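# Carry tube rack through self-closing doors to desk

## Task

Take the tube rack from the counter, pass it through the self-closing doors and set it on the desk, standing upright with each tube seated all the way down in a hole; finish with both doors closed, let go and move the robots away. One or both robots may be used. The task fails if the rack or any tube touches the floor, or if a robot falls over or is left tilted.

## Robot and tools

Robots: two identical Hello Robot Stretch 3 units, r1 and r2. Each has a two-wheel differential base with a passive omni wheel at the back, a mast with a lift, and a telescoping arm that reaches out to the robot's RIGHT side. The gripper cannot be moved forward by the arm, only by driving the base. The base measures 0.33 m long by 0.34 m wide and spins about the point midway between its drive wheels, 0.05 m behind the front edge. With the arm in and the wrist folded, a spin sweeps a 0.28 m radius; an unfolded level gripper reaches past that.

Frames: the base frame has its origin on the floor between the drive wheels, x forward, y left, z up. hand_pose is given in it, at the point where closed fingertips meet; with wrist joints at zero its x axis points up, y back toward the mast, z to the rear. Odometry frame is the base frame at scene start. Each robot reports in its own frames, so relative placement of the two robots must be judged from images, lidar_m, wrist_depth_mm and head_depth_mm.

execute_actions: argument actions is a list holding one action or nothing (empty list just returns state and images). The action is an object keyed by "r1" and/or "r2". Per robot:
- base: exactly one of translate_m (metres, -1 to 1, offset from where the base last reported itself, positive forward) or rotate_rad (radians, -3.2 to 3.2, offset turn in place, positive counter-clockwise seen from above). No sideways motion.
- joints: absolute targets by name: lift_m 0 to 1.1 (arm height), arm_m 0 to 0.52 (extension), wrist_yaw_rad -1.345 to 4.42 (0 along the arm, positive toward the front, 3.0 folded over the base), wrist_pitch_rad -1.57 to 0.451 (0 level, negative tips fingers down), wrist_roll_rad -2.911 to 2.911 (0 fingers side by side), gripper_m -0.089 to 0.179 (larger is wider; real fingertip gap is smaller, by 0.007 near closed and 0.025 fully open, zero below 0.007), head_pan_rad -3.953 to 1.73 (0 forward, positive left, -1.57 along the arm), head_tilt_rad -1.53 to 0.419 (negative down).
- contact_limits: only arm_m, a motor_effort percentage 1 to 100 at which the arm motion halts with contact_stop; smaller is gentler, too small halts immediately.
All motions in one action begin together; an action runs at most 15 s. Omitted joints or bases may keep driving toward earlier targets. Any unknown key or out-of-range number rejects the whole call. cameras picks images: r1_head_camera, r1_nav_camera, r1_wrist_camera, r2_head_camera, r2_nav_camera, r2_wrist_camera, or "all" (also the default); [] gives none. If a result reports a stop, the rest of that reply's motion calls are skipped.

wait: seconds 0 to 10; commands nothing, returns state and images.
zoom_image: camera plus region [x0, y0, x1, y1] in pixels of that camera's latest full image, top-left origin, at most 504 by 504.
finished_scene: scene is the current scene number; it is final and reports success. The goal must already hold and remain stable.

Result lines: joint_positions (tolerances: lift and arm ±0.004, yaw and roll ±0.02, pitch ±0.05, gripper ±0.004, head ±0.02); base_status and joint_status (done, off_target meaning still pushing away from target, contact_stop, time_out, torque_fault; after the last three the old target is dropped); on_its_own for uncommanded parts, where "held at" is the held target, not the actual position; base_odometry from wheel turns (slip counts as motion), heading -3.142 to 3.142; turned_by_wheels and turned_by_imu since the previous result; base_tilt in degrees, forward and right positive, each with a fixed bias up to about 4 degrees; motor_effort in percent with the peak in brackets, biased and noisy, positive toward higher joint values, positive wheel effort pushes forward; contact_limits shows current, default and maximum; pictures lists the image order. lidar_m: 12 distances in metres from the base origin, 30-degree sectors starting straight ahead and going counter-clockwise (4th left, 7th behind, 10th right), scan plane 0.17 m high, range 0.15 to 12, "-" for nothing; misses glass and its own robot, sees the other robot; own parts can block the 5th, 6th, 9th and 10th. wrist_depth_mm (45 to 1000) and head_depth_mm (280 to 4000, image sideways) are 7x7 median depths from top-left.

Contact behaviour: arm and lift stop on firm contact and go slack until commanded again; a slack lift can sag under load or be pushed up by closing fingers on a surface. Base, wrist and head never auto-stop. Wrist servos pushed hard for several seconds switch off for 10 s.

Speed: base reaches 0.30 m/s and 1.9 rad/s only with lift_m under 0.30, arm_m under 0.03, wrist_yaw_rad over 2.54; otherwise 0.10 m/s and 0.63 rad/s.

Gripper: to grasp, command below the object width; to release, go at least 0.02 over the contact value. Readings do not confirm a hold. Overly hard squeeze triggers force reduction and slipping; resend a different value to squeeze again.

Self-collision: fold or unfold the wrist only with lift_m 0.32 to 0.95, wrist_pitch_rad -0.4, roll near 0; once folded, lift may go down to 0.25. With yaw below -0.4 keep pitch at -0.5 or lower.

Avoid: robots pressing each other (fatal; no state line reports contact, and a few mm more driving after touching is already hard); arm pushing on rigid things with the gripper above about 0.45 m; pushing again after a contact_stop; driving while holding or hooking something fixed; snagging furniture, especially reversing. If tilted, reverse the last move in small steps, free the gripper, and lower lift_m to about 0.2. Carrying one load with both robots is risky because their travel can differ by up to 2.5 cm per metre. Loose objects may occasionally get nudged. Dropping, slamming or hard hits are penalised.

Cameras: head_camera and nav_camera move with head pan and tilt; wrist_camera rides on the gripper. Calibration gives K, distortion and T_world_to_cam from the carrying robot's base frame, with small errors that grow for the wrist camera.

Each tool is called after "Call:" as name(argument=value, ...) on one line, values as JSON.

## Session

Call:
execute_actions(actions=[])

Scene clock: 0.00 s.
r1.base_odometry: x=+0.000 y=+0.000 heading=+0.000 (m, m, rad; r1's odometry frame)
r1.turned_by_wheels: +0.000 (rad since the last result)
r1.turned_by_imu: +0.000 (rad since the last result)
r1.base_tilt: forward=+0.7 right=-1.4 (deg)
r1.lidar_m: 1.69 2.21 2.58 2.00 1.81 1.06 0.92 0.92 0.95 0.83 0.83 0.96
r1.head_depth_mm: 1499 1509 1520 1547 1579 1602 1638 / 1824 1843 1882 1921 1949 1993 2001 / 2214 2274 2284 2307 2315 2365 2215 / 2200 2236 2280 2264 2309 2282 2243 / 2156 2188 2187 2220 2190 2266 2217 / 2120 2135 2146 2131 2173 2203 2168 / 2074 2059 2076 2121 2151 2149 2138
r1.base_status: not commanded
r1.joint_positions: lift_m=+0.484 arm_m=-0.001 wrist_yaw_rad=+2.908 wrist_pitch_rad=-0.588 wrist_roll_rad=+0.001 gripper_m=+0.037 head_pan_rad=+0.017 head_tilt_rad=+0.014
r1.joint_status: not commanded
r1.motor_effort: left_wheel=+0 right_wheel=+0 lift_m=+28 arm_m=-1 wrist_yaw_rad=+0 wrist_pitch_rad=+4 wrist_roll_rad=+0 gripper_m=+0 head_pan_rad=+0 head_tilt_rad=+2 (%)
r1.hand_pose: x=+0.0251 y=+0.0503 z=+0.4608 quat_wxyz=(+0.283, +0.696, +0.125, +0.648) (m; r1's base frame)
r1.wrist_depth_mm: - - - - - - - / - - - - - - - / 956 - 982 981 983 975 964 / 819 - 838 830 839 827 822 / 709 712 747 718 724 715 737 / 633 634 - 635 633 639 642 / 566 583 - 578 568 568 570
r2.base_odometry: x=+0.000 y=+0.000 heading=+0.000 (m, m, rad; r2's odometry frame)
r2.turned_by_wheels: +0.000 (rad since the last result)
r2.turned_by_imu: +0.000 (rad since the last result)
r2.base_tilt: forward=+1.0 right=-1.7 (deg)
r2.lidar_m: 0.99 1.35 1.94 3.05 2.29 2.20 1.70 1.26 1.23 1.35 0.99 0.95
r2.head_depth_mm: 907 900 893 888 882 876 870 / 968 960 954 945 938 936 926 / 1037 1025 1018 1015 999 996 986 / 1116 1105 1094 1086 1073 1068 1061 / 1205 1192 1184 1170 1161 1152 1139 / 1309 1299 1287 1275 1261 1251 1241 / 1443 1433 1416 1393 1373 1361 1351
r2.base_status: not commanded
r2.joint_positions: lift_m=+0.315 arm_m=+0.002 wrist_yaw_rad=+2.974 wrist_pitch_rad=-0.627 wrist_roll_rad=+0.007 gripper_m=+0.037 head_pan_rad=-0.006 head_tilt_rad=+0.014
r2.joint_status: not commanded
r2.motor_effort: left_wheel=+0 right_wheel=+0 lift_m=+33 arm_m=+0 wrist_yaw_rad=+0 wrist_pitch_rad=+4 wrist_roll_rad=+0 gripper_m=+0 head_pan_rad=-1 head_tilt_rad=+1 (%)
r2.hand_pose: x=+0.0110 y=+0.0434 z=+0.2840 quat_wxyz=(+0.275, +0.691, +0.160, +0.650) (m; r2's base frame)
r2.wrist_depth_mm: - - - - - - - / 965 - 909 868 881 826 841 / 753 736 734 714 696 690 672 / 629 621 601 608 590 586 574 / 534 549 - 548 519 503 494 / 488 - - - - 448 442 / - - - - 406 401 398
pictures: r1_head_camera (sideways: a quarter turn clockwise sets it upright), r1_nav_camera (sideways: a quarter turn counterclockwise sets it upright), r1_wrist_camera, r2_head_camera (sideways: a quarter turn clockwise sets it upright), r2_nav_camera (sideways: a quarter turn counterclockwise sets it upright), r2_wrist_camera
camera_calibration (this result's frames):
r1_head_camera: T_world_to_cam=[[-0.0184206, 0.0303506, -0.99937, 1.3224], [-0.0259048, 0.999189, 0.0308226, -0.0393047], [0.999495, 0.0264562, -0.0176195, -0.0239725], [0, 0, 0, 1]] pos_world=[0.0473016, -0.000228587, 1.32235]
r1_nav_camera: T_world_to_cam=[[0.0217345, -0.0547969, 0.998261, -1.25511], [-0.015061, -0.998401, -0.0544767, 0.118359], [0.99965, -0.0138508, -0.022525, -0.0209062], [0, 0, 0, 1]] pos_world=[0.0499606, 0.0491038, 1.2589]
r1_wrist_camera: T_world_to_cam=[[0.960943, -0.276582, -0.00949942, -0.00885103], [-0.208288, -0.700211, -0.682877, 0.379508], [0.18222, 0.658185, -0.730471, 0.461957], [0, 0, 0, 1]] pos_world=[0.00337425, -0.040766, 0.59652]
r2_head_camera: T_world_to_cam=[[0.0652428, -0.025801, -0.997536, 1.31807], [-0.050121, 0.998319, -0.0290993, 0.043534], [0.99661, 0.051896, 0.0638399, -0.128333], [0, 0, 0, 1]] pos_world=[0.0440854, -0.00279331, 1.32429]
r2_nav_camera: T_world_to_cam=[[-0.0252606, 0.00877519, 0.999642, -1.26434], [-0.0126554, -0.999884, 0.00845752, 0.0467282], [0.999601, -0.0124372, 0.0253687, -0.0797562], [0, 0, 0, 1]] pos_world=[0.0483777, 0.0568257, 1.26552]
r2_wrist_camera: T_world_to_cam=[[0.991485, -0.126632, -0.0303723, 0.00763556], [-0.112096, -0.711227, -0.693967, 0.259748], [0.0662768, 0.691462, -0.719366, 0.333072], [0, 0, 0, 1]] pos_world=[-0.000528795, -0.0446002, 0.420089]
Images, in order (width x height): r1_head_camera 896x504, r1_nav_camera 672x504, r1_wrist_camera 644x364, r2_head_camera 896x504, r2_nav_camera 672x504, r2_wrist_camera 644x364.

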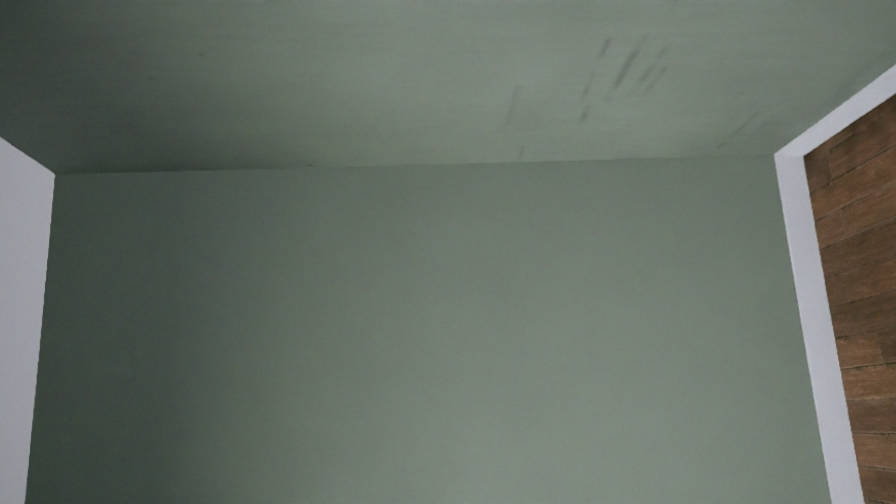

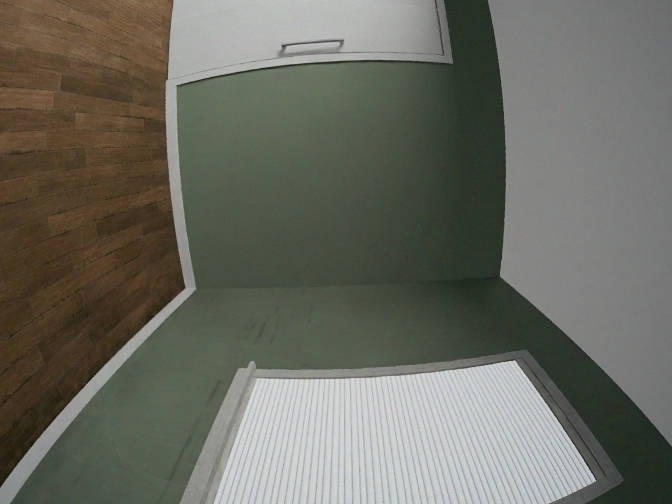

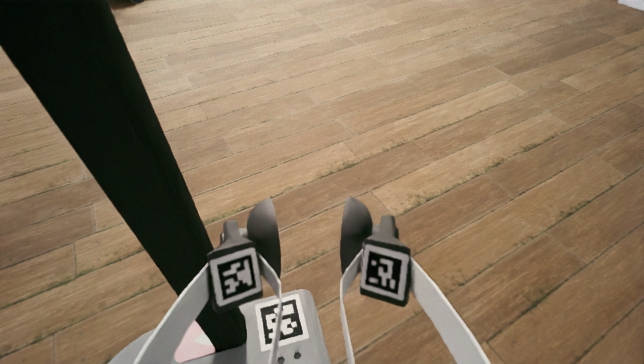

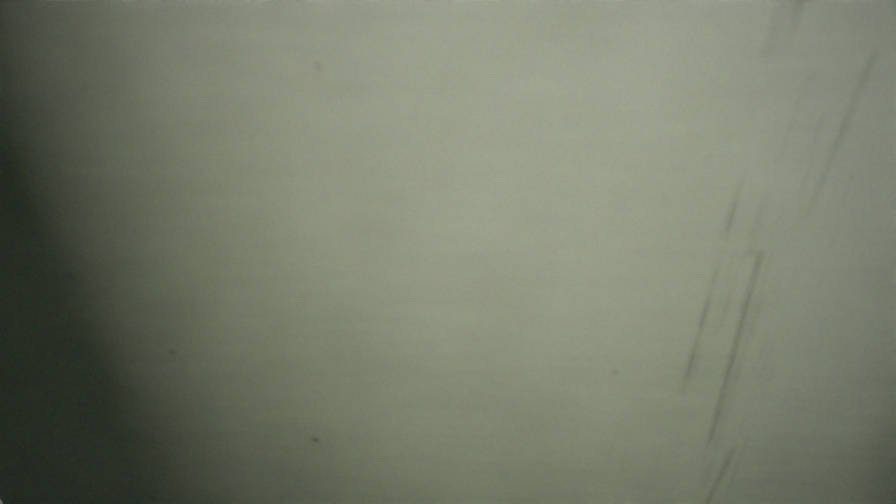

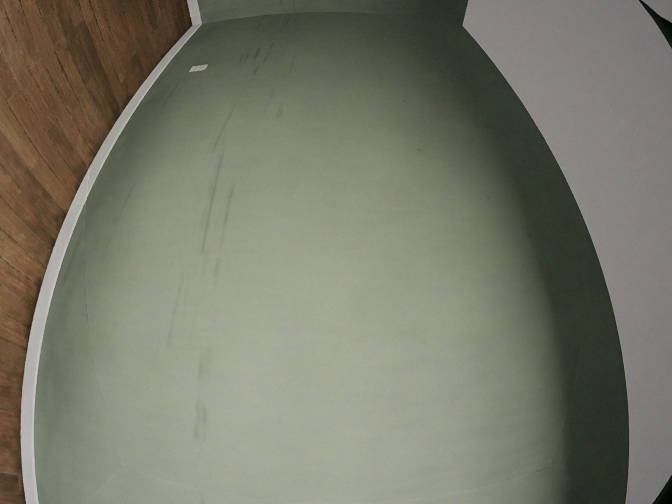

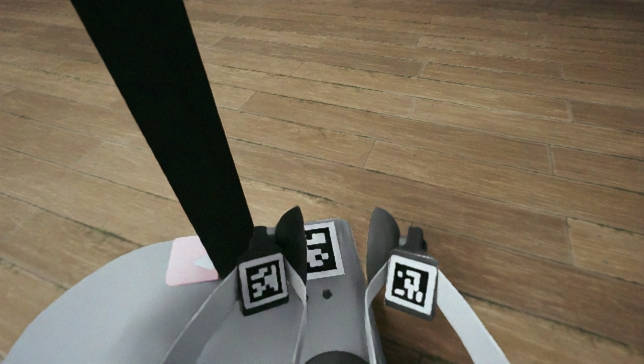

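Door is to r1's left. Look around with heads.

Call:
execute_actions(actions=[{"r1":{"joints":{"head_pan_rad":1.6,"head_tilt_rad":-0.4}},"r2":{"joints":{"head_pan_rad":1.6,"head_tilt_rad":-0.4}}}], cameras=["r1_nav_camera","r2_nav_camera"])

Call:
execute_actions(actions=[{"r1":{"joints":{"head_pan_rad":-2.2}},"r2":{"joints":{"head_pan_rad":-2.2}}}], cameras=["r1_nav_camera","r2_nav_camera"])

Scene clock: 4.17 s.
r1.base_odometry: x=+0.000 y=+0.000 heading=+0.000 (m, m, rad; r1's odometry frame)
r1.turned_by_wheels: +0.000 (rad since the last result)
r1.turned_by_imu: -0.001 (rad since the last result)
r1.base_tilt: forward=+0.6 right=-1.4 (deg)
r1.lidar_m: 1.69 2.21 2.58 1.99 1.82 1.06 0.92 0.92 0.95 0.83 0.82 0.96
r1.head_depth_mm: 3710 3879 3930 2892 2128 1654 1390 / 3748 3481 3646 2839 2105 1674 1391 / 3647 3342 3562 2950 2126 1696 1390 / 3601 3366 3464 2994 2136 1697 1411 / 3517 3341 3452 2875 2173 1711 1411 / 3366 3217 3242 2849 2207 1697 1418 / 3363 3501 3878 3034 2207 1714 1462
r1.base_status: not commanded
r1.joint_positions: lift_m=+0.484 arm_m=-0.001 wrist_yaw_rad=+2.908 wrist_pitch_rad=-0.588 wrist_roll_rad=+0.001 gripper_m=+0.037 head_pan_rad=+1.593 head_tilt_rad=-0.395
r1.joint_status: all done
r1.motor_effort: left_wheel=+0(0) right_wheel=+0(0) lift_m=+28(28) arm_m=-1(2) wrist_yaw_rad=+0(0) wrist_pitch_rad=+5(5) wrist_roll_rad=+0(0) gripper_m=+0(1) head_pan_rad=+5(56) head_tilt_rad=-4(39) (%)
r1.hand_pose: x=+0.0251 y=+0.0503 z=+0.4608 quat_wxyz=(+0.283, +0.696, +0.125, +0.648) (m; r1's base frame)
r1.wrist_depth_mm: - - - - - - - / - - - - - - - / 974 - 988 974 956 980 967 / 832 - 822 827 828 841 827 / 717 711 743 724 733 720 718 / 628 629 - 643 639 638 641 / 569 578 - 585 571 571 576
r2.base_odometry: x=+0.000 y=+0.000 heading=+0.000 (m, m, rad; r2's odometry frame)
r2.turned_by_wheels: +0.000 (rad since the last result)
r2.turned_by_imu: +0.000 (rad since the last result)
r2.base_tilt: forward=+0.9 right=-1.6 (deg)
r2.lidar_m: 0.98 1.34 1.93 3.05 2.29 2.20 1.69 1.26 1.23 1.35 0.99 0.95
r2.head_depth_mm: 2540 2679 2866 3018 2350 1737 1394 / 2703 2851 3050 3204 2341 1739 1392 / 2876 3072 3316 3339 2335 1749 1385 / 3073 3320 3549 3584 2332 1748 1389 / 2987 3147 3356 3342 2343 1752 1389 / 2633 2760 2942 3104 2363 1736 1388 / 2342 2459 2612 2753 2358 1815 -
r2.base_status: not commanded
r2.joint_positions: lift_m=+0.315 arm_m=+0.002 wrist_yaw_rad=+2.974 wrist_pitch_rad=-0.627 wrist_roll_rad=+0.007 gripper_m=+0.037 head_pan_rad=+1.593 head_tilt_rad=-0.395
r2.joint_status: all done
r2.motor_effort: left_wheel=+0(0) right_wheel=+0(0) lift_m=+33(33) arm_m=-1(0) wrist_yaw_rad=+0(1) wrist_pitch_rad=+4(4) wrist_roll_rad=+0(0) gripper_m=+0(0) head_pan_rad=+3(31) head_tilt_rad=-2(21) (%)
r2.hand_pose: x=+0.0110 y=+0.0434 z=+0.2840 quat_wxyz=(+0.275, +0.691, +0.160, +0.650) (m; r2's base frame)
r2.wrist_depth_mm: - - - - - - - / 957 - 899 892 869 858 824 / 782 748 728 722 704 698 671 / 631 616 609 600 594 577 573 / 544 551 - 544 523 499 498 / 481 - - - - 452 446 / - - - - 403 399 397
pictures: r1_nav_camera (sideways: a quarter turn counterclockwise sets it upright), r2_nav_camera (sideways: a quarter turn counterclockwise sets it upright)
camera_calibration (this result's frames):
r1_nav_camera: T_world_to_cam=[[0.0459989, 0.417154, 0.907671, -1.1368], [0.998886, -0.0287729, -0.0373979, 0.0899139], [0.0105157, 0.90838, -0.418012, 0.49989], [0, 0, 0, 1]] pos_world=[-0.0427787, 0.0227188, 1.24417]
r2_nav_camera: T_world_to_cam=[[-0.0168499, 0.374039, 0.92726, -1.16964], [0.999765, 0.0189722, 0.0105145, 0.0378796], [-0.0136593, 0.927219, -0.374271, 0.446617], [0, 0, 0, 1]] pos_world=[-0.0514786, 0.0226601, 1.25132]
Images, in order (width x height): r1_nav_camera 672x504, r2_nav_camera 672x504.

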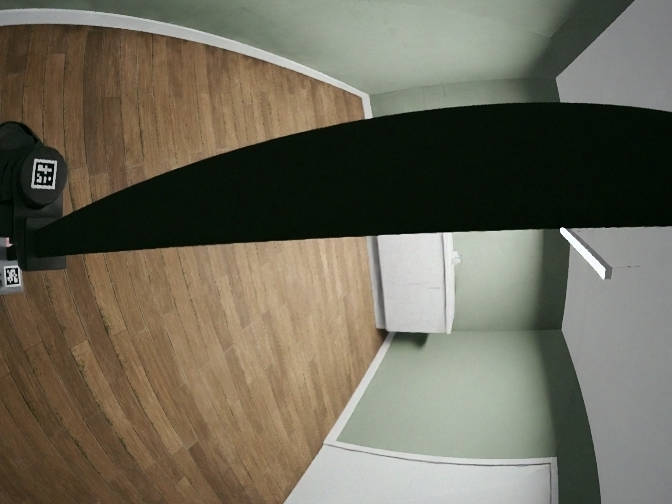

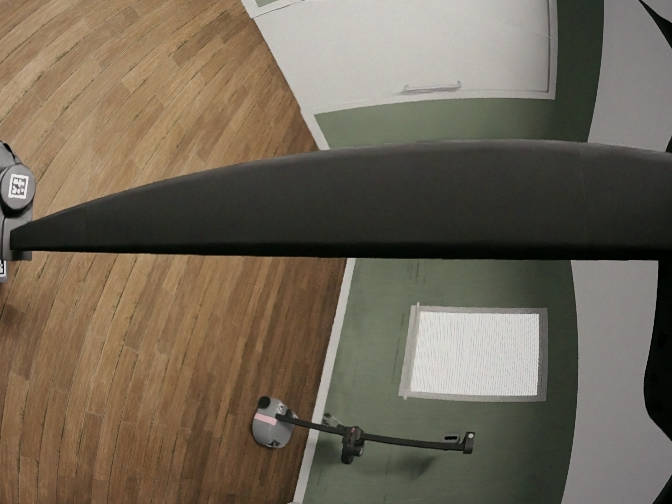

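Scene clock: 6.47 s.
r1.base_odometry: x=+0.000 y=+0.000 heading=+0.000 (m, m, rad; r1's odometry frame)
r1.turned_by_wheels: +0.000 (rad since the last result)
r1.turned_by_imu: -0.001 (rad since the last result)
r1.base_tilt: forward=+0.8 right=-1.5 (deg)
r1.lidar_m: 1.69 2.21 2.58 1.99 1.82 1.06 0.92 0.92 0.95 0.83 0.83 0.96
r1.head_depth_mm: 835 893 956 1032 1113 1220 1304 / 890 949 1024 1104 1214 1331 1380 / 948 1014 1101 1201 1320 1462 1393 / 1018 1098 1200 1306 1437 1568 1405 / 1018 1076 1153 1233 1330 1441 1403 / 923 970 1030 1091 1173 1252 1320 / 847 885 938 984 1054 1113 1196
r1.base_status: not commanded
r1.joint_positions: lift_m=+0.484 arm_m=-0.001 wrist_yaw_rad=+2.908 wrist_pitch_rad=-0.588 wrist_roll_rad=+0.001 gripper_m=+0.037 head_pan_rad=-2.193 head_tilt_rad=-0.395
r1.joint_status: all done
r1.motor_effort: left_wheel=+0(0) right_wheel=+1(1) lift_m=+27(28) arm_m=-1(1) wrist_yaw_rad=+0(0) wrist_pitch_rad=+4(4) wrist_roll_rad=+0(0) gripper_m=+1(0) head_pan_rad=-5(56) head_tilt_rad=-4(4) (%)
r1.hand_pose: x=+0.0251 y=+0.0503 z=+0.4608 quat_wxyz=(+0.283, +0.696, +0.125, +0.648) (m; r1's base frame)
r1.wrist_depth_mm: - - - - - - - / - - - - - - - / 970 - 964 980 969 998 991 / 809 - 829 829 833 838 836 / 715 708 738 721 724 716 728 / 627 636 - 636 642 638 631 / 571 586 - 577 578 573 577
r2.base_odometry: x=+0.000 y=+0.000 heading=+0.000 (m, m, rad; r2's odometry frame)
r2.turned_by_wheels: +0.000 (rad since the last result)
r2.turned_by_imu: +0.000 (rad since the last result)
r2.base_tilt: forward=+1.1 right=-1.6 (deg)
r2.lidar_m: 0.99 1.35 1.94 3.06 2.29 2.20 1.70 1.26 1.22 1.36 0.99 0.95
r2.head_depth_mm: 1592 1710 1795 1306 1409 1575 1387 / 1586 1693 1789 1305 1407 1577 1387 / 1565 1684 1780 1305 1406 1570 1390 / 1574 1680 1790 1333 1432 1632 1391 / 1565 1665 1799 1947 2080 1742 1390 / 1551 1668 1788 1938 2073 1747 1385 / 1550 1657 1785 1920 2058 1748 1390
r2.base_status: not commanded
r2.joint_positions: lift_m=+0.315 arm_m=+0.002 wrist_yaw_rad=+2.974 wrist_pitch_rad=-0.627 wrist_roll_rad=+0.007 gripper_m=+0.037 head_pan_rad=-2.193 head_tilt_rad=-0.395
r2.joint_status: all done
r2.motor_effort: left_wheel=+0(0) right_wheel=+0(0) lift_m=+33(33) arm_m=-1(0) wrist_yaw_rad=+0(1) wrist_pitch_rad=+4(4) wrist_roll_rad=+0(0) gripper_m=+0(0) head_pan_rad=-3(30) head_tilt_rad=-2(2) (%)
r2.hand_pose: x=+0.0110 y=+0.0434 z=+0.2840 quat_wxyz=(+0.275, +0.691, +0.160, +0.650) (m; r2's base frame)
r2.wrist_depth_mm: - - - - - - - / 952 - 915 859 861 842 805 / 758 758 733 715 682 687 672 / 632 623 612 599 597 584 567 / 546 536 - 551 531 501 508 / 485 - - - - 449 438 / - - - - 404 400 400
pictures: r1_nav_camera (sideways: a quarter turn counterclockwise sets it upright), r2_nav_camera (sideways: a quarter turn counterclockwise sets it upright)
camera_calibration (this result's frames):
r1_nav_camera: T_world_to_cam=[[-0.287348, -0.306172, 0.907574, -1.13464], [-0.781571, 0.622695, -0.037386, 0.100759], [-0.553695, -0.720076, -0.418225, 0.503608], [0, 0, 0, 1]] pos_world=[0.0315591, -0.0475023, 1.24416]
r2_nav_camera: T_world_to_cam=[[-0.211197, -0.309417, 0.927177, -1.16834], [-0.810944, 0.585029, 0.0105151, 0.0489241], [-0.545679, -0.749668, -0.374476, 0.45013], [0, 0, 0, 1]] pos_world=[0.0385506, -0.0526801, 1.25131]
Images, in order (width x height): r1_nav_camera 672x504, r2_nav_camera 672x504.

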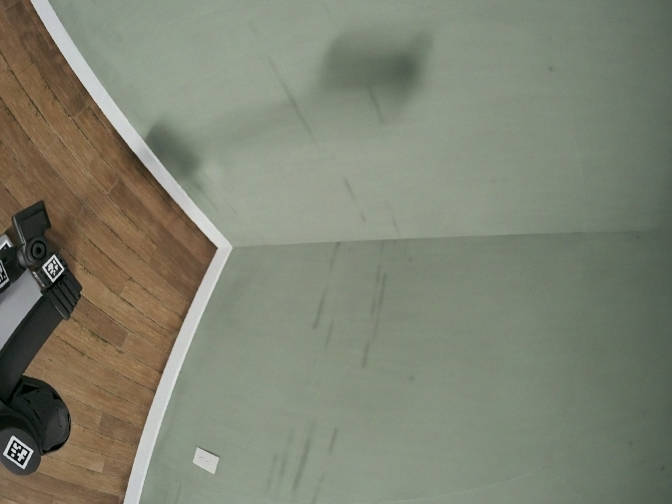

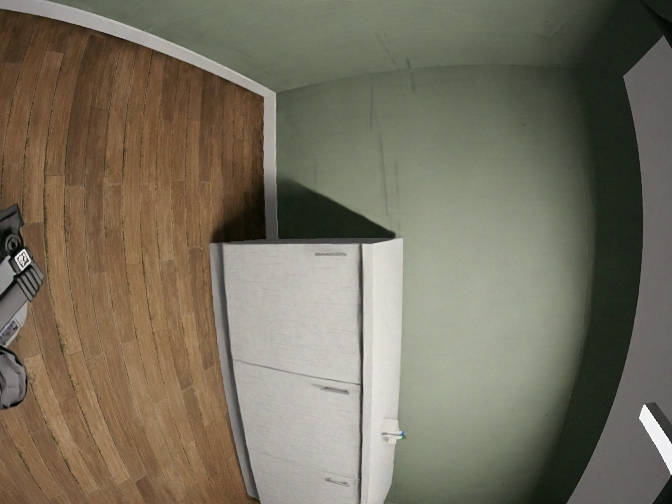

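Call:
execute_actions(actions=[{"r1":{"base":{"rotate_rad":0.9},"joints":{"head_pan_rad":0,"head_tilt_rad":-0.4,"lift_m":0.28,"wrist_yaw_rad":3.0,"wrist_pitch_rad":-0.4}},"r2":{"base":{"rotate_rad":-2.8},"joints":{"head_pan_rad":0,"head_tilt_rad":-0.4,"lift_m":0.28}}}], cameras=["r1_nav_camera","r2_nav_camera","r2_head_camera"])

Scene clock: 21.23 s.
r1.base_odometry: x=+0.000 y=+0.000 heading=+0.900 (m, m, rad; r1's odometry frame)
r1.turned_by_wheels: +0.900 (rad since the last result)
r1.turned_by_imu: +0.896 (rad since the last result)
r1.base_tilt: forward=+0.7 right=-1.4 (deg)
r1.lidar_m: 2.40 3.29 2.05 1.17 0.93 0.92 1.00 0.83 0.82 0.89 1.36 2.21
r1.head_depth_mm: 1989 2139 2269 2483 2113 1672 1390 / 2150 2280 2457 2621 2121 1686 1391 / 2242 2420 2632 2772 2113 1706 1397 / 2383 2586 2823 2937 2162 1700 1395 / 2577 2798 3054 3005 2194 1713 1409 / 2799 3022 3330 2988 2182 1723 1413 / 3003 3313 3671 3000 2199 1734 1426
r1.base_status: done
r1.joint_positions: lift_m=+0.280 arm_m=-0.001 wrist_yaw_rad=+2.997 wrist_pitch_rad=-0.421 wrist_roll_rad=+0.001 gripper_m=+0.037 head_pan_rad=-0.007 head_tilt_rad=-0.395
r1.joint_status: all done
r1.motor_effort: left_wheel=-2(6) right_wheel=+2(5) lift_m=+17(23) arm_m=-1(1) wrist_yaw_rad=+3(4) wrist_pitch_rad=+8(8) wrist_roll_rad=+0(0) gripper_m=+0(0) head_pan_rad=+5(59) head_tilt_rad=-3(0) (%)
r1.hand_pose: x=+0.0111 y=+0.0776 z=+0.2924 quat_wxyz=(+0.198, +0.700, +0.098, +0.679) (m; r1's base frame)
r1.wrist_depth_mm: 753 - - - - - - / 796 - - - - - - / 808 - 861 858 856 865 878 / 695 673 680 680 683 686 697 / 571 566 - 567 579 566 564 / 486 498 - - 484 484 481 / - - - - 423 422 419
r2.base_odometry: x=+0.000 y=+0.000 heading=-2.800 (m, m, rad; r2's odometry frame)
r2.turned_by_wheels: -2.800 (rad since the last result)
r2.turned_by_imu: -2.755 (rad since the last result)
r2.base_tilt: forward=+0.9 right=-1.6 (deg)
r2.lidar_m: 1.34 1.23 1.68 1.06 0.95 0.96 1.16 2.03 2.95 2.44 2.21 2.07
r2.head_depth_mm: 2236 2361 2408 2462 2292 1734 1394 / 2340 2511 2203 1948 2142 1745 1387 / 2134 2310 2213 1760 1957 1740 1387 / 1966 2118 2183 1589 1746 1733 1381 / 1836 1968 2003 1454 1586 1680 1390 / 1727 1819 1894 1358 1445 1566 1386 / 1613 1694 1764 1256 1334 1440 1389
r2.base_status: done
r2.joint_positions: lift_m=+0.280 arm_m=+0.002 wrist_yaw_rad=+2.974 wrist_pitch_rad=-0.628 wrist_roll_rad=+0.007 gripper_m=+0.037 head_pan_rad=-0.007 head_tilt_rad=-0.396
r2.joint_status: all done
r2.motor_effort: left_wheel=+2(8) right_wheel=-2(8) lift_m=+24(26) arm_m=+0(1) wrist_yaw_rad=+0(0) wrist_pitch_rad=+4(4) wrist_roll_rad=+0(0) gripper_m=+0(1) head_pan_rad=+2(29) head_tilt_rad=-2(1) (%)
r2.hand_pose: x=+0.0110 y=+0.0433 z=+0.2490 quat_wxyz=(+0.275, +0.691, +0.160, +0.650) (m; r2's base frame)
r2.wrist_depth_mm: 735 - - - - - 954 / 780 - 818 819 794 764 751 / 696 682 664 658 637 649 621 / 586 573 553 560 554 533 530 / 494 522 - - 485 463 464 / - - - - - 408 407 / - - - - 371 371 365
pictures: r1_nav_camera (sideways: a quarter turn counterclockwise sets it upright), r2_head_camera (sideways: a quarter turn clockwise sets it upright), r2_nav_camera (sideways: a quarter turn counterclockwise sets it upright)
camera_calibration (this result's frames):
r1_nav_camera: T_world_to_cam=[[0.416013, -0.0580824, 0.907502, -1.13884], [-0.0577503, -0.997631, -0.0373773, 0.0963326], [0.907523, -0.0368591, -0.418382, 0.494898], [0, 0, 0, 1]] pos_world=[0.0302036, 0.0481993, 1.24416]
r2_head_camera: T_world_to_cam=[[-0.337881, -0.0230214, -0.940907, 1.24628], [-0.0557036, 0.998438, -0.00442581, 0.0114368], [0.939539, 0.0509165, -0.338636, 0.395919], [0, 0, 0, 1]] pos_world=[0.0497518, -0.00288652, 1.30676]
r2_nav_camera: T_world_to_cam=[[0.375357, 0.00595777, 0.926861, -1.17151], [-0.0101004, -0.999894, 0.0105176, 0.0440357], [0.926825, -0.0133096, -0.375257, 0.442163], [0, 0, 0, 1]] pos_world=[0.0303712, 0.0568956, 1.25129]
Images, in order (width x height): r1_nav_camera 672x504, r2_head_camera 896x504, r2_nav_camera 672x504.

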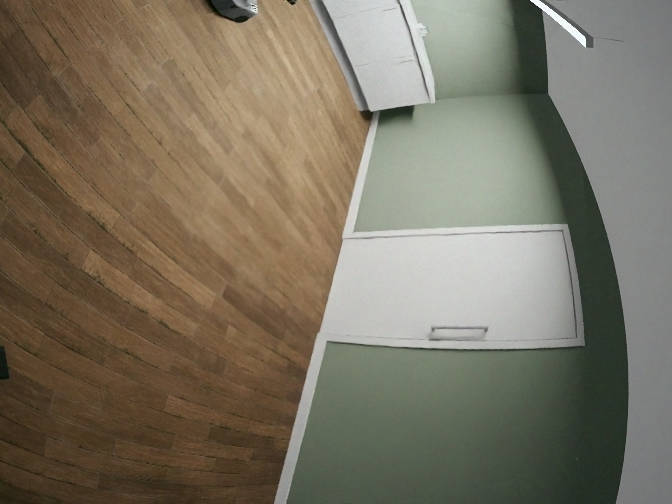

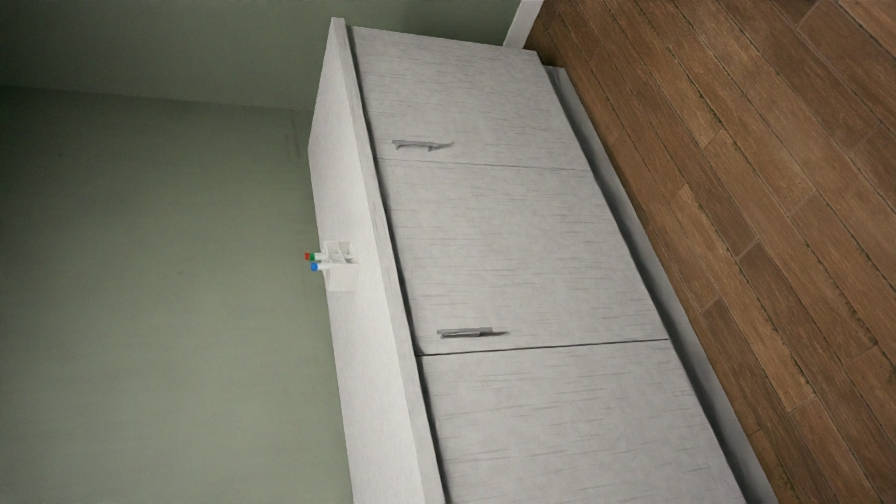

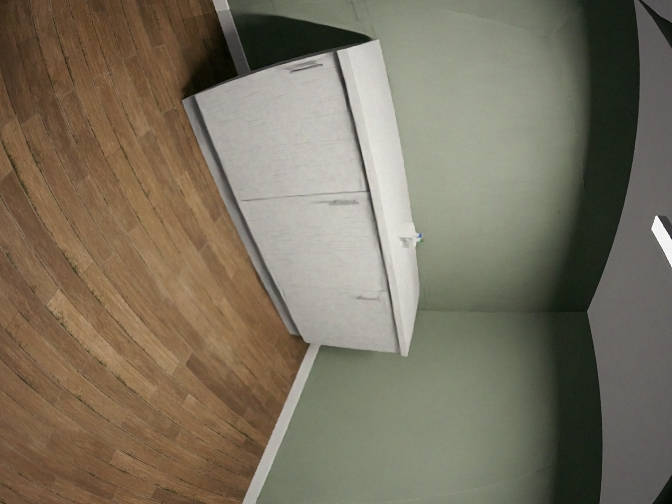

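Call:
execute_actions(actions=[], cameras=[])

Scene clock: 26.40 s.
r1.base_odometry: x=+0.000 y=+0.000 heading=+0.900 (m, m, rad; r1's odometry frame)
r1.turned_by_wheels: +0.000 (rad since the last result)
r1.turned_by_imu: -0.001 (rad since the last result)
r1.base_tilt: forward=+0.9 right=-1.6 (deg)
r1.lidar_m: 2.40 3.31 2.06 1.17 0.93 0.92 1.00 0.83 0.83 0.90 1.36 2.21
r1.head_depth_mm: 1987 2146 2266 2433 2105 1668 1392 / 2105 2271 2457 2595 2142 1685 1399 / 2241 2403 2624 2814 2174 1702 1401 / 2399 2590 2824 2908 2158 1699 1396 / 2583 2785 3042 3006 2189 1700 1418 / 2771 2996 3331 3018 2203 1721 1421 / 2972 3301 3627 2997 2206 1723 1425
r1.base_status: done
r1.joint_positions: lift_m=+0.280 arm_m=-0.001 wrist_yaw_rad=+2.997 wrist_pitch_rad=-0.421 wrist_roll_rad=+0.001 gripper_m=+0.037 head_pan_rad=-0.007 head_tilt_rad=-0.395
r1.joint_status: all done
r1.motor_effort: left_wheel=-2(6) right_wheel=+2(5) lift_m=+16(23) arm_m=-1(1) wrist_yaw_rad=+3(4) wrist_pitch_rad=+8(8) wrist_roll_rad=+0(0) gripper_m=+0(0) head_pan_rad=+4(59) head_tilt_rad=-3(0) (%)
r1.hand_pose: x=+0.0111 y=+0.0776 z=+0.2924 quat_wxyz=(+0.198, +0.700, +0.098, +0.679) (m; r1's base frame)
r1.wrist_depth_mm: 753 - - - - - - / 802 - - - - - - / 815 - 873 870 853 869 865 / 690 666 687 684 672 689 687 / 573 567 - 566 575 564 569 / 488 504 - - 485 484 485 / - - - - 425 422 419
r2.base_odometry: x=+0.000 y=+0.000 heading=-2.800 (m, m, rad; r2's odometry frame)
r2.turned_by_wheels: +0.000 (rad since the last result)
r2.turned_by_imu: +0.000 (rad since the last result)
r2.base_tilt: forward=+1.0 right=-1.6 (deg)
r2.lidar_m: 1.34 1.22 1.68 1.05 0.95 0.96 1.16 2.02 2.95 2.44 2.20 2.08
r2.head_depth_mm: 2225 2333 2405 2461 2298 1740 1385 / 2336 2527 2192 1952 2132 1747 1390 / 2165 2320 2220 1748 1935 1740 1382 / 1975 2131 2168 1589 1732 1741 1388 / 1842 1970 2019 1457 1577 1679 1395 / 1707 1814 1893 1357 1445 1572 1385 / 1603 1702 1766 1251 1339 1437 1383
r2.base_status: done
r2.joint_positions: lift_m=+0.280 arm_m=+0.002 wrist_yaw_rad=+2.974 wrist_pitch_rad=-0.628 wrist_roll_rad=+0.007 gripper_m=+0.037 head_pan_rad=-0.007 head_tilt_rad=-0.396
r2.joint_status: all done
r2.motor_effort: left_wheel=+2(8) right_wheel=-2(8) lift_m=+23(26) arm_m=+0(1) wrist_yaw_rad=+1(0) wrist_pitch_rad=+4(4) wrist_roll_rad=+0(0) gripper_m=+0(1) head_pan_rad=+3(29) head_tilt_rad=-2(1) (%)
r2.hand_pose: x=+0.0110 y=+0.0433 z=+0.2490 quat_wxyz=(+0.275, +0.691, +0.160, +0.650) (m; r2's base frame)
r2.wrist_depth_mm: 736 - - - - - 957 / 794 - 856 808 790 764 747 / 712 682 678 660 640 625 629 / 575 565 565 548 550 530 518 / 498 515 - - 483 463 462 / - - - - - 413 404 / - - - - 373 366 363
pictures: none
No camera images: the call's "cameras" was empty. Leave "cameras" out to get every camera's image.

Call:
execute_actions(actions=[{"r1":{"base":{"rotate_rad":0.15}},"r2":{"base":{"rotate_rad":-0.31}}}], cameras=[])

Call:
execute_actions(actions=[{"r1":{"base":{"translate_m":1.0}},"r2":{"base":{"translate_m":1.0}}}], cameras=["r1_nav_camera","r2_nav_camera"])

Scene clock: 40.00 s.
r1.base_odometry: x=+0.000 y=+0.000 heading=+1.050 (m, m, rad; r1's odometry frame)
r1.turned_by_wheels: +0.150 (rad since the last result)
r1.turned_by_imu: +0.148 (rad since the last result)
r1.base_tilt: forward=+0.8 right=-1.4 (deg)
r1.lidar_m: 2.58 2.06 1.81 1.06 0.92 0.92 0.95 0.83 0.82 0.97 1.71 2.22
r1.head_depth_mm: 2136 2298 2461 2581 2124 1688 1386 / 2326 2469 2671 2803 2114 1687 1399 / 2507 2675 2906 2909 2141 1670 1403 / 2744 2921 3173 2960 2143 1703 1396 / 2992 3266 3592 3041 2168 1713 1413 / 3281 3648 3985 2991 2170 1726 1433 / 3731 3955 3660 3093 2195 1732 1422
r1.base_status: done
r1.joint_positions: lift_m=+0.280 arm_m=-0.001 wrist_yaw_rad=+2.997 wrist_pitch_rad=-0.421 wrist_roll_rad=+0.001 gripper_m=+0.037 head_pan_rad=-0.007 head_tilt_rad=-0.395
r1.joint_status: not commanded
r1.motor_effort: left_wheel=-2(9) right_wheel=+2(7) lift_m=+17(16) arm_m=-2(1) wrist_yaw_rad=+2(3) wrist_pitch_rad=+8(8) wrist_roll_rad=+0(0) gripper_m=+0(1) head_pan_rad=+4(4) head_tilt_rad=-3(3) (%)
r1.hand_pose: x=+0.0110 y=+0.0776 z=+0.2924 quat_wxyz=(+0.198, +0.700, +0.098, +0.679) (m; r1's base frame)
r1.wrist_depth_mm: 712 - - - - - - / 748 - - - - - - / 787 - 869 869 852 864 865 / 696 678 694 681 677 684 674 / 567 568 - 572 575 566 564 / 487 504 - - 486 483 481 / - - - - 419 421 422
r2.base_odometry: x=+0.000 y=+0.000 heading=-3.110 (m, m, rad; r2's odometry frame)
r2.turned_by_wheels: -0.310 (rad since the last result)
r2.turned_by_imu: -0.305 (rad since the last result)
r2.base_tilt: forward=+0.9 right=-1.6 (deg)
r2.lidar_m: 1.64 1.25 1.23 1.31 0.98 0.95 1.00 1.40 2.04 3.03 2.26 2.20
r2.head_depth_mm: 1892 2019 2113 2281 2338 1739 1384 / 2020 2146 2272 2424 2325 1738 1391 / 2157 2290 2447 2652 2334 1746 1383 / 2300 2446 2521 2194 2227 1746 1389 / 2398 2570 2232 1891 2054 1739 1391 / 2151 2289 2214 1645 1750 1740 1390 / 1943 2027 2037 1452 1535 1623 1396
r2.base_status: done
r2.joint_positions: lift_m=+0.280 arm_m=+0.002 wrist_yaw_rad=+2.974 wrist_pitch_rad=-0.628 wrist_roll_rad=+0.007 gripper_m=+0.037 head_pan_rad=-0.007 head_tilt_rad=-0.396
r2.joint_status: not commanded
r2.motor_effort: left_wheel=+2(6) right_wheel=-2(7) lift_m=+23(24) arm_m=+0(1) wrist_yaw_rad=+0(0) wrist_pitch_rad=+4(4) wrist_roll_rad=+0(0) gripper_m=+0(0) head_pan_rad=+4(1) head_tilt_rad=-2(2) (%)
r2.hand_pose: x=+0.0110 y=+0.0433 z=+0.2490 quat_wxyz=(+0.275, +0.691, +0.160, +0.650) (m; r2's base frame)
r2.wrist_depth_mm: 814 - - - - 984 973 / 793 - 838 818 791 772 759 / 699 681 667 664 641 634 628 / 588 570 561 560 541 541 529 / 496 513 - - 479 469 462 / - - - - - 414 407 / - - - - 374 368 366
pictures: none
No camera images: the call's "cameras" was empty. Leave "cameras" out to get every camera's image.

Scene clock: 45.10 s.
r1.base_odometry: x=+0.498 y=+0.867 heading=+1.050 (m, m, rad; r1's odometry frame)
r1.turned_by_wheels: +0.000 (rad since the last result)
r1.turned_by_imu: +0.009 (rad since the last result)
r1.base_tilt: forward=+0.9 right=-1.4 (deg)
r1.lidar_m: 1.78 1.88 2.58 1.84 1.61 1.62 1.77 1.55 1.55 1.73 1.51 1.51
r1.head_depth_mm: 1478 1577 1688 1806 1908 1677 1390 / 1594 1695 1830 1951 2077 1688 1378 / 1716 1848 1992 2172 2138 1687 1395 / 1867 2013 2220 2429 2145 1696 1404 / 2052 2246 2459 2701 2170 1696 1413 / 2286 2527 2796 2899 2185 1731 1422 / 2577 2831 3198 2870 2216 1715 1420
r1.base_status: done
r1.joint_positions: lift_m=+0.280 arm_m=-0.001 wrist_yaw_rad=+2.998 wrist_pitch_rad=-0.421 wrist_roll_rad=+0.001 gripper_m=+0.037 head_pan_rad=-0.007 head_tilt_rad=-0.396
r1.joint_status: not commanded
r1.motor_effort: left_wheel=-2(8) right_wheel=+3(7) lift_m=+17(18) arm_m=-1(2) wrist_yaw_rad=+2(2) wrist_pitch_rad=+8(8) wrist_roll_rad=+0(0) gripper_m=+0(0) head_pan_rad=+5(5) head_tilt_rad=-3(3) (%)
r1.hand_pose: x=+0.0109 y=+0.0776 z=+0.2924 quat_wxyz=(+0.197, +0.700, +0.098, +0.679) (m; r1's base frame)
r1.wrist_depth_mm: - - - - - - - / - - - - - - - / 859 - 867 872 870 868 862 / 689 680 677 683 678 694 678 / 576 569 - 570 580 566 561 / 485 498 - - 489 483 484 / - - - - 421 421 418
r2.base_odometry: x=-1.000 y=-0.032 heading=-3.110 (m, m, rad; r2's odometry frame)
r2.turned_by_wheels: +0.000 (rad since the last result)
r2.turned_by_imu: +0.005 (rad since the last result)
r2.base_tilt: forward=+1.0 right=-1.7 (deg)
r2.lidar_m: 0.89 0.68 0.67 0.71 1.02 1.80 1.89 2.66 1.87 1.85 1.40 1.36
r2.head_depth_mm: 1152 1222 1290 1381 1480 1569 1383 / 1220 1296 1383 1484 1595 1673 1389 / 1304 1388 1496 1612 1727 1746 1389 / 1396 1492 1607 1209 1268 1395 1389 / 1506 1611 1749 1066 1067 1165 1278 / 1513 1597 1692 1060 925 989 1071 / 1357 1421 1497 1059 816 868 924
r2.base_status: done
r2.joint_positions: lift_m=+0.280 arm_m=+0.002 wrist_yaw_rad=+2.974 wrist_pitch_rad=-0.628 wrist_roll_rad=+0.007 gripper_m=+0.037 head_pan_rad=-0.007 head_tilt_rad=-0.396
r2.joint_status: not commanded
r2.motor_effort: left_wheel=+1(8) right_wheel=-2(6) lift_m=+23(24) arm_m=-1(0) wrist_yaw_rad=+0(1) wrist_pitch_rad=+4(4) wrist_roll_rad=+0(0) gripper_m=+0(1) head_pan_rad=+3(3) head_tilt_rad=-2(2) (%)
r2.hand_pose: x=+0.0110 y=+0.0433 z=+0.2490 quat_wxyz=(+0.275, +0.691, +0.161, +0.649) (m; r2's base frame)
r2.wrist_depth_mm: - - 955 836 727 629 551 / 871 - 817 817 735 691 652 / 687 682 648 665 648 638 623 / 577 568 562 559 551 539 530 / 499 521 - - 478 464 448 / - - - - - 409 408 / - - - - 372 369 366
pictures: r1_nav_camera (sideways: a quarter turn counterclockwise sets it upright), r2_nav_camera (sideways: a quarter turn counterclockwise sets it upright)
camera_calibration (this result's frames):
r1_nav_camera: T_world_to_cam=[[0.416799, -0.0580492, 0.907143, -1.13838], [-0.0576899, -0.997636, -0.0373336, 0.0962754], [0.907166, -0.0367725, -0.419162, 0.495916], [0, 0, 0, 1]] pos_world=[0.0301494, 0.0482019, 1.24413]
r2_nav_camera: T_world_to_cam=[[0.375617, 0.00601832, 0.926756, -1.17137], [-0.00993135, -0.999895, 0.0105185, 0.0440336], [0.926722, -0.0131549, -0.375518, 0.442503], [0, 0, 0, 1]] pos_world=[0.0303476, 0.0568997, 1.25128]
Images, in order (width x height): r1_nav_camera 672x504, r2_nav_camera 672x504.

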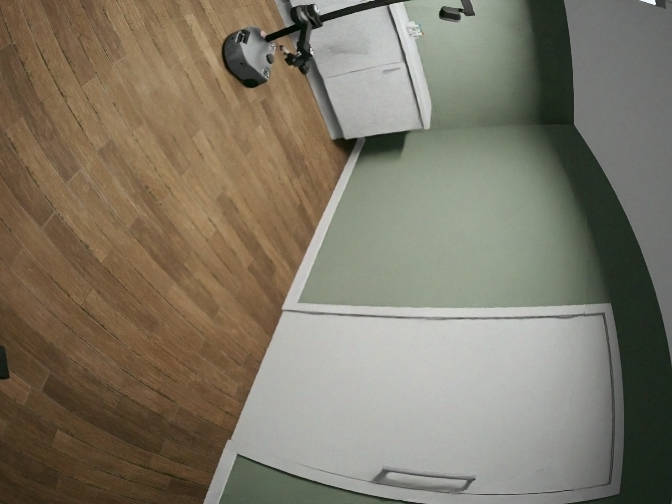

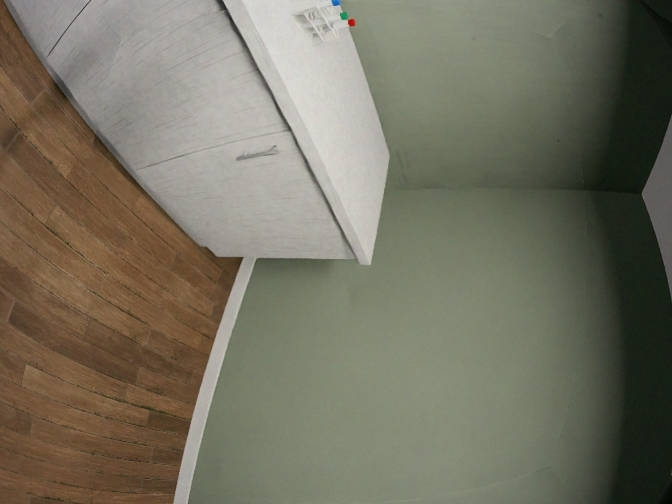

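Call:
execute_actions(actions=[{"r1":{"base":{"translate_m":0.95}},"r2":{"base":{"translate_m":0.55}}}], cameras=[])

Call:
execute_actions(actions=[{"r1":{"base":{"rotate_rad":-0.72}},"r2":{"base":{"rotate_rad":2.6}}}], cameras=[])

Call:
execute_actions(actions=[{"r1":{"joints":{"lift_m":0.9}},"r2":{"joints":{"lift_m":0.94,"head_pan_rad":-1.57,"head_tilt_rad":-0.6}}}], cameras=["r1_nav_camera","r2_nav_camera"])

Scene clock: 55.53 s.
r1.base_odometry: x=+0.971 y=+1.691 heading=+1.050 (m, m, rad; r1's odometry frame)
r1.turned_by_wheels: +0.000 (rad since the last result)
r1.turned_by_imu: +0.007 (rad since the last result)
r1.base_tilt: forward=+0.8 right=-1.5 (deg)
r1.lidar_m: 1.03 1.47 1.56 2.24 2.26 2.27 2.54 2.24 1.65 0.99 0.87 0.87
r1.head_depth_mm: 834 882 938 1012 1092 1190 1290 / 895 957 1028 1103 1210 1329 1367 / 970 1040 1122 1221 1343 1488 1405 / 1055 1146 1241 1378 1530 1618 1403 / 1170 1267 1399 1555 1746 1714 1416 / 1305 1420 1598 1812 1995 1721 1429 / 1446 1628 1840 2153 2201 1718 1427
r1.base_status: done
r1.joint_positions: lift_m=+0.280 arm_m=-0.001 wrist_yaw_rad=+2.998 wrist_pitch_rad=-0.421 wrist_roll_rad=+0.001 gripper_m=+0.037 head_pan_rad=-0.007 head_tilt_rad=-0.396
r1.joint_status: not commanded
r1.motor_effort: left_wheel=-2(7) right_wheel=+2(7) lift_m=+17(17) arm_m=-2(2) wrist_yaw_rad=+2(1) wrist_pitch_rad=+8(8) wrist_roll_rad=+0(0) gripper_m=+0(0) head_pan_rad=+5(4) head_tilt_rad=-3(3) (%)
r1.hand_pose: x=+0.0109 y=+0.0777 z=+0.2924 quat_wxyz=(+0.197, +0.700, +0.098, +0.679) (m; r1's base frame)
r1.wrist_depth_mm: - - - - - - - / - - - - - - - / 881 - 869 869 870 860 855 / 708 674 689 694 684 698 684 / 573 574 - 566 578 566 568 / 486 496 - - 485 483 487 / - - - - 420 419 423
r2.base_odometry: x=-1.549 y=-0.049 heading=-3.110 (m, m, rad; r2's odometry frame)
r2.turned_by_wheels: +0.000 (rad since the last result)
r2.turned_by_imu: +0.002 (rad since the last result)
r2.base_tilt: forward=+1.0 right=-1.7 (deg)
r2.lidar_m: 0.48 0.37 0.36 0.38 0.55 2.26 2.39 3.37 1.45 1.22 0.92 0.89
r2.head_depth_mm: 742 786 838 890 951 1028 1111 / 789 840 894 957 1031 1117 1214 / 844 898 961 1040 1118 1218 1310 / 904 968 1039 1130 1141 719 799 / 973 1047 1134 1242 700 584 654 / 1051 1138 1229 1324 699 521 553 / 1043 1095 1154 1184 702 521 459
r2.base_status: done
r2.joint_positions: lift_m=+0.280 arm_m=+0.002 wrist_yaw_rad=+2.974 wrist_pitch_rad=-0.628 wrist_roll_rad=+0.007 gripper_m=+0.037 head_pan_rad=-0.007 head_tilt_rad=-0.396
r2.joint_status: not commanded
r2.motor_effort: left_wheel=+1(6) right_wheel=-2(4) lift_m=+24(24) arm_m=+0(0) wrist_yaw_rad=+0(0) wrist_pitch_rad=+5(4) wrist_roll_rad=+0(0) gripper_m=+0(0) head_pan_rad=+1(3) head_tilt_rad=-1(2) (%)
r2.hand_pose: x=+0.0110 y=+0.0432 z=+0.2490 quat_wxyz=(+0.275, +0.691, +0.161, +0.649) (m; r2's base frame)
r2.wrist_depth_mm: 810 - 487 428 375 336 305 / 867 - 649 513 420 371 334 / 705 683 672 617 545 476 368 / 573 571 557 554 549 510 465 / 501 511 - - 490 464 450 / - - - - - 409 404 / - - - - 370 363 363
pictures: none
No camera images: the call's "cameras" was empty. Leave "cameras" out to get every camera's image.

Scene clock: 58.40 s.
r1.base_odometry: x=+0.971 y=+1.691 heading=+0.330 (m, m, rad; r1's odometry frame)
r1.turned_by_wheels: -0.720 (rad since the last result)
r1.turned_by_imu: -0.717 (rad since the last result)
r1.base_tilt: forward=+0.6 right=-1.6 (deg)
r1.lidar_m: 0.87 0.92 1.38 1.35 2.01 2.30 2.27 2.43 2.28 2.23 1.13 0.88
r1.head_depth_mm: 718 767 832 906 993 1106 1236 / 722 775 839 913 1002 1121 1250 / 721 782 846 921 1018 1132 1269 / 730 786 851 930 1026 1147 1272 / 734 795 859 941 1034 1151 1299 / 739 800 868 946 1040 1148 1306 / 742 794 860 946 1055 1180 1324
r1.base_status: done
r1.joint_positions: lift_m=+0.280 arm_m=-0.001 wrist_yaw_rad=+2.998 wrist_pitch_rad=-0.421 wrist_roll_rad=+0.001 gripper_m=+0.037 head_pan_rad=-0.007 head_tilt_rad=-0.396
r1.joint_status: not commanded
r1.motor_effort: left_wheel=+2(9) right_wheel=+0(5) lift_m=+17(17) arm_m=-2(2) wrist_yaw_rad=+2(2) wrist_pitch_rad=+8(8) wrist_roll_rad=+0(0) gripper_m=+0(0) head_pan_rad=+5(5) head_tilt_rad=-3(3) (%)
r1.hand_pose: x=+0.0109 y=+0.0777 z=+0.2925 quat_wxyz=(+0.197, +0.700, +0.098, +0.679) (m; r1's base frame)
r1.wrist_depth_mm: - - - - - - 964 / - - - - - - 968 / 872 - 865 860 869 866 866 / 688 681 686 684 685 690 684 / 562 568 - 563 576 565 570 / 486 505 - - 483 483 485 / - - - - 424 424 423
r2.base_odometry: x=-1.549 y=-0.049 heading=-0.510 (m, m, rad; r2's odometry frame)
r2.turned_by_wheels: +2.600 (rad since the last result)
r2.turned_by_imu: +2.557 (rad since the last result)
r2.base_tilt: forward=+1.0 right=-1.6 (deg)
r2.lidar_m: 2.26 2.36 3.27 1.36 1.25 0.92 0.90 0.49 0.37 0.36 0.38 0.54
r2.head_depth_mm: 1890 2035 2183 2290 1373 1335 1311 / 1916 2034 2200 2338 2338 1735 1390 / 1916 2068 2223 2392 2337 1742 1385 / 1937 2061 2229 2395 2368 1738 1395 / 1938 2101 2249 2451 2340 1745 1385 / 1956 2116 2271 2458 2349 1740 1387 / 1976 2108 2282 2502 2349 1738 1384
r2.base_status: done
r2.joint_positions: lift_m=+0.280 arm_m=+0.002 wrist_yaw_rad=+2.974 wrist_pitch_rad=-0.628 wrist_roll_rad=+0.007 gripper_m=+0.037 head_pan_rad=-0.007 head_tilt_rad=-0.396
r2.joint_status: not commanded
r2.motor_effort: left_wheel=-1(6) right_wheel=+2(10) lift_m=+24(24) arm_m=-1(1) wrist_yaw_rad=+1(0) wrist_pitch_rad=+4(4) wrist_roll_rad=+0(0) gripper_m=+0(1) head_pan_rad=+2(3) head_tilt_rad=-1(1) (%)
r2.hand_pose: x=+0.0110 y=+0.0432 z=+0.2489 quat_wxyz=(+0.275, +0.691, +0.161, +0.649) (m; r2's base frame)
r2.wrist_depth_mm: - - - - - 956 976 / 886 - 823 797 795 770 749 / 691 671 650 657 633 644 614 / 580 574 562 554 543 529 519 / 496 509 - - 479 469 459 / - - - - - 410 403 / - - - - 374 369 368
pictures: none
No camera images: the call's "cameras" was empty. Leave "cameras" out to get every camera's image.

Scene clock: 65.23 s.
r1.base_odometry: x=+0.971 y=+1.691 heading=+0.330 (m, m, rad; r1's odometry frame)
r1.turned_by_wheels: +0.000 (rad since the last result)
r1.turned_by_imu: -0.002 (rad since the last result)
r1.base_tilt: forward=+0.8 right=-1.5 (deg)
r1.lidar_m: 0.87 0.92 1.39 1.35 2.02 2.30 2.26 2.42 2.27 2.24 1.13 0.89
r1.head_depth_mm: 715 774 832 907 999 1096 1239 / 721 776 840 915 1002 1116 1259 / 727 780 845 923 1021 1129 1272 / 729 784 851 927 1025 1144 1284 / 737 794 861 936 1030 1153 1296 / 742 800 868 943 1045 1155 1309 / 744 794 864 954 1055 1175 1320
r1.base_status: not commanded
r1.joint_positions: lift_m=+0.900 arm_m=-0.001 wrist_yaw_rad=+2.998 wrist_pitch_rad=-0.420 wrist_roll_rad=+0.001 gripper_m=+0.037 head_pan_rad=-0.007 head_tilt_rad=-0.396
r1.joint_status: all done
r1.motor_effort: left_wheel=+2(2) right_wheel=-1(1) lift_m=+35(37) arm_m=-1(1) wrist_yaw_rad=+2(2) wrist_pitch_rad=+7(8) wrist_roll_rad=+0(0) gripper_m=+0(0) head_pan_rad=+5(5) head_tilt_rad=-2(3) (%)
r1.hand_pose: x=+0.0109 y=+0.0777 z=+0.9117 quat_wxyz=(+0.197, +0.700, +0.098, +0.679) (m; r1's base frame)
r1.wrist_depth_mm: - - - - - - 976 / - - - - - - 981 / - - - - - - 971 / - - - - - - - / - - - - - - 998 / - - - - - - - / - - - - - - -
r2.base_odometry: x=-1.549 y=-0.049 heading=-0.510 (m, m, rad; r2's odometry frame)
r2.turned_by_wheels: +0.000 (rad since the last result)
r2.turned_by_imu: +0.000 (rad since the last result)
r2.base_tilt: forward=+1.0 right=-1.8 (deg)
r2.lidar_m: 2.26 2.36 3.25 1.36 1.25 0.92 0.90 0.49 0.37 0.36 0.38 0.54
r2.head_depth_mm: 813 900 968 703 552 - - / 818 902 976 704 534 - - / 825 915 987 705 536 - - / 831 923 997 707 536 - - / 837 932 991 709 537 477 - / 843 938 1001 675 538 548 684 / 850 945 1010 636 538 560 697
r2.base_status: not commanded
r2.joint_positions: lift_m=+0.940 arm_m=+0.002 wrist_yaw_rad=+2.974 wrist_pitch_rad=-0.628 wrist_roll_rad=+0.007 gripper_m=+0.037 head_pan_rad=-1.563 head_tilt_rad=-0.592
r2.joint_status: all done
r2.motor_effort: left_wheel=-2(1) right_wheel=+2(2) lift_m=+43(43) arm_m=+0(1) wrist_yaw_rad=+1(0) wrist_pitch_rad=+4(4) wrist_roll_rad=+0(0) gripper_m=+0(0) head_pan_rad=-4(31) head_tilt_rad=-3(14) (%)
r2.hand_pose: x=+0.0110 y=+0.0432 z=+0.9083 quat_wxyz=(+0.275, +0.691, +0.161, +0.649) (m; r2's base frame)
r2.wrist_depth_mm: - - - - - - - / - - - - - - - / - - - - - - - / - - - - - - - / - - - - - - - / - - - - - - - / - - - - - 993 982
pictures: r1_nav_camera (sideways: a quarter turn counterclockwise sets it upright), r2_nav_camera (sideways: a quarter turn counterclockwise sets it upright)
camera_calibration (this result's frames):
r1_nav_camera: T_world_to_cam=[[0.41694, -0.0580398, 0.907079, -1.13829], [-0.0576707, -0.997638, -0.0373258, 0.0962651], [0.907103, -0.0367492, -0.419302, 0.496098], [0, 0, 0, 1]] pos_world=[0.0301393, 0.0482026, 1.24413]
r2_nav_camera: T_world_to_cam=[[0.0129539, -0.549077, 0.835671, -1.05035], [-0.999916, -0.00700492, 0.0108973, 0.0495821], [-0.00012964, -0.835742, -0.549122, 0.674052], [0, 0, 0, 1]] pos_world=[0.0632715, -0.0130445, 1.24735]
Images, in order (width x height): r1_nav_camera 672x504, r2_nav_camera 672x504.

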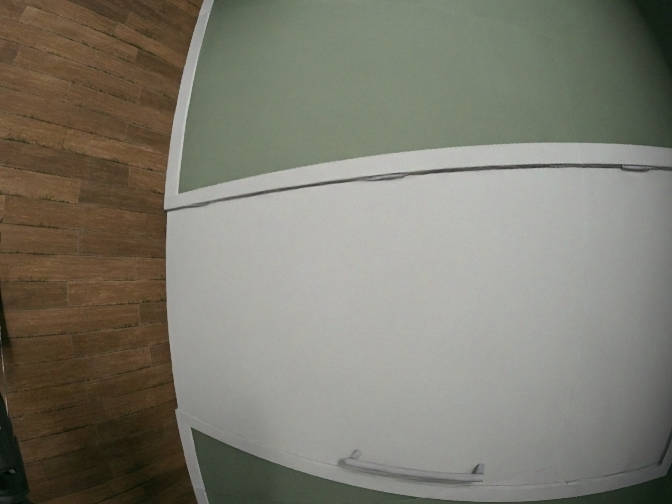

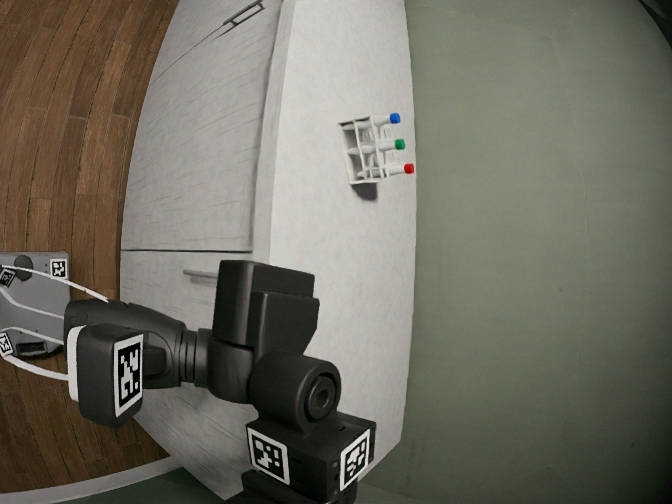

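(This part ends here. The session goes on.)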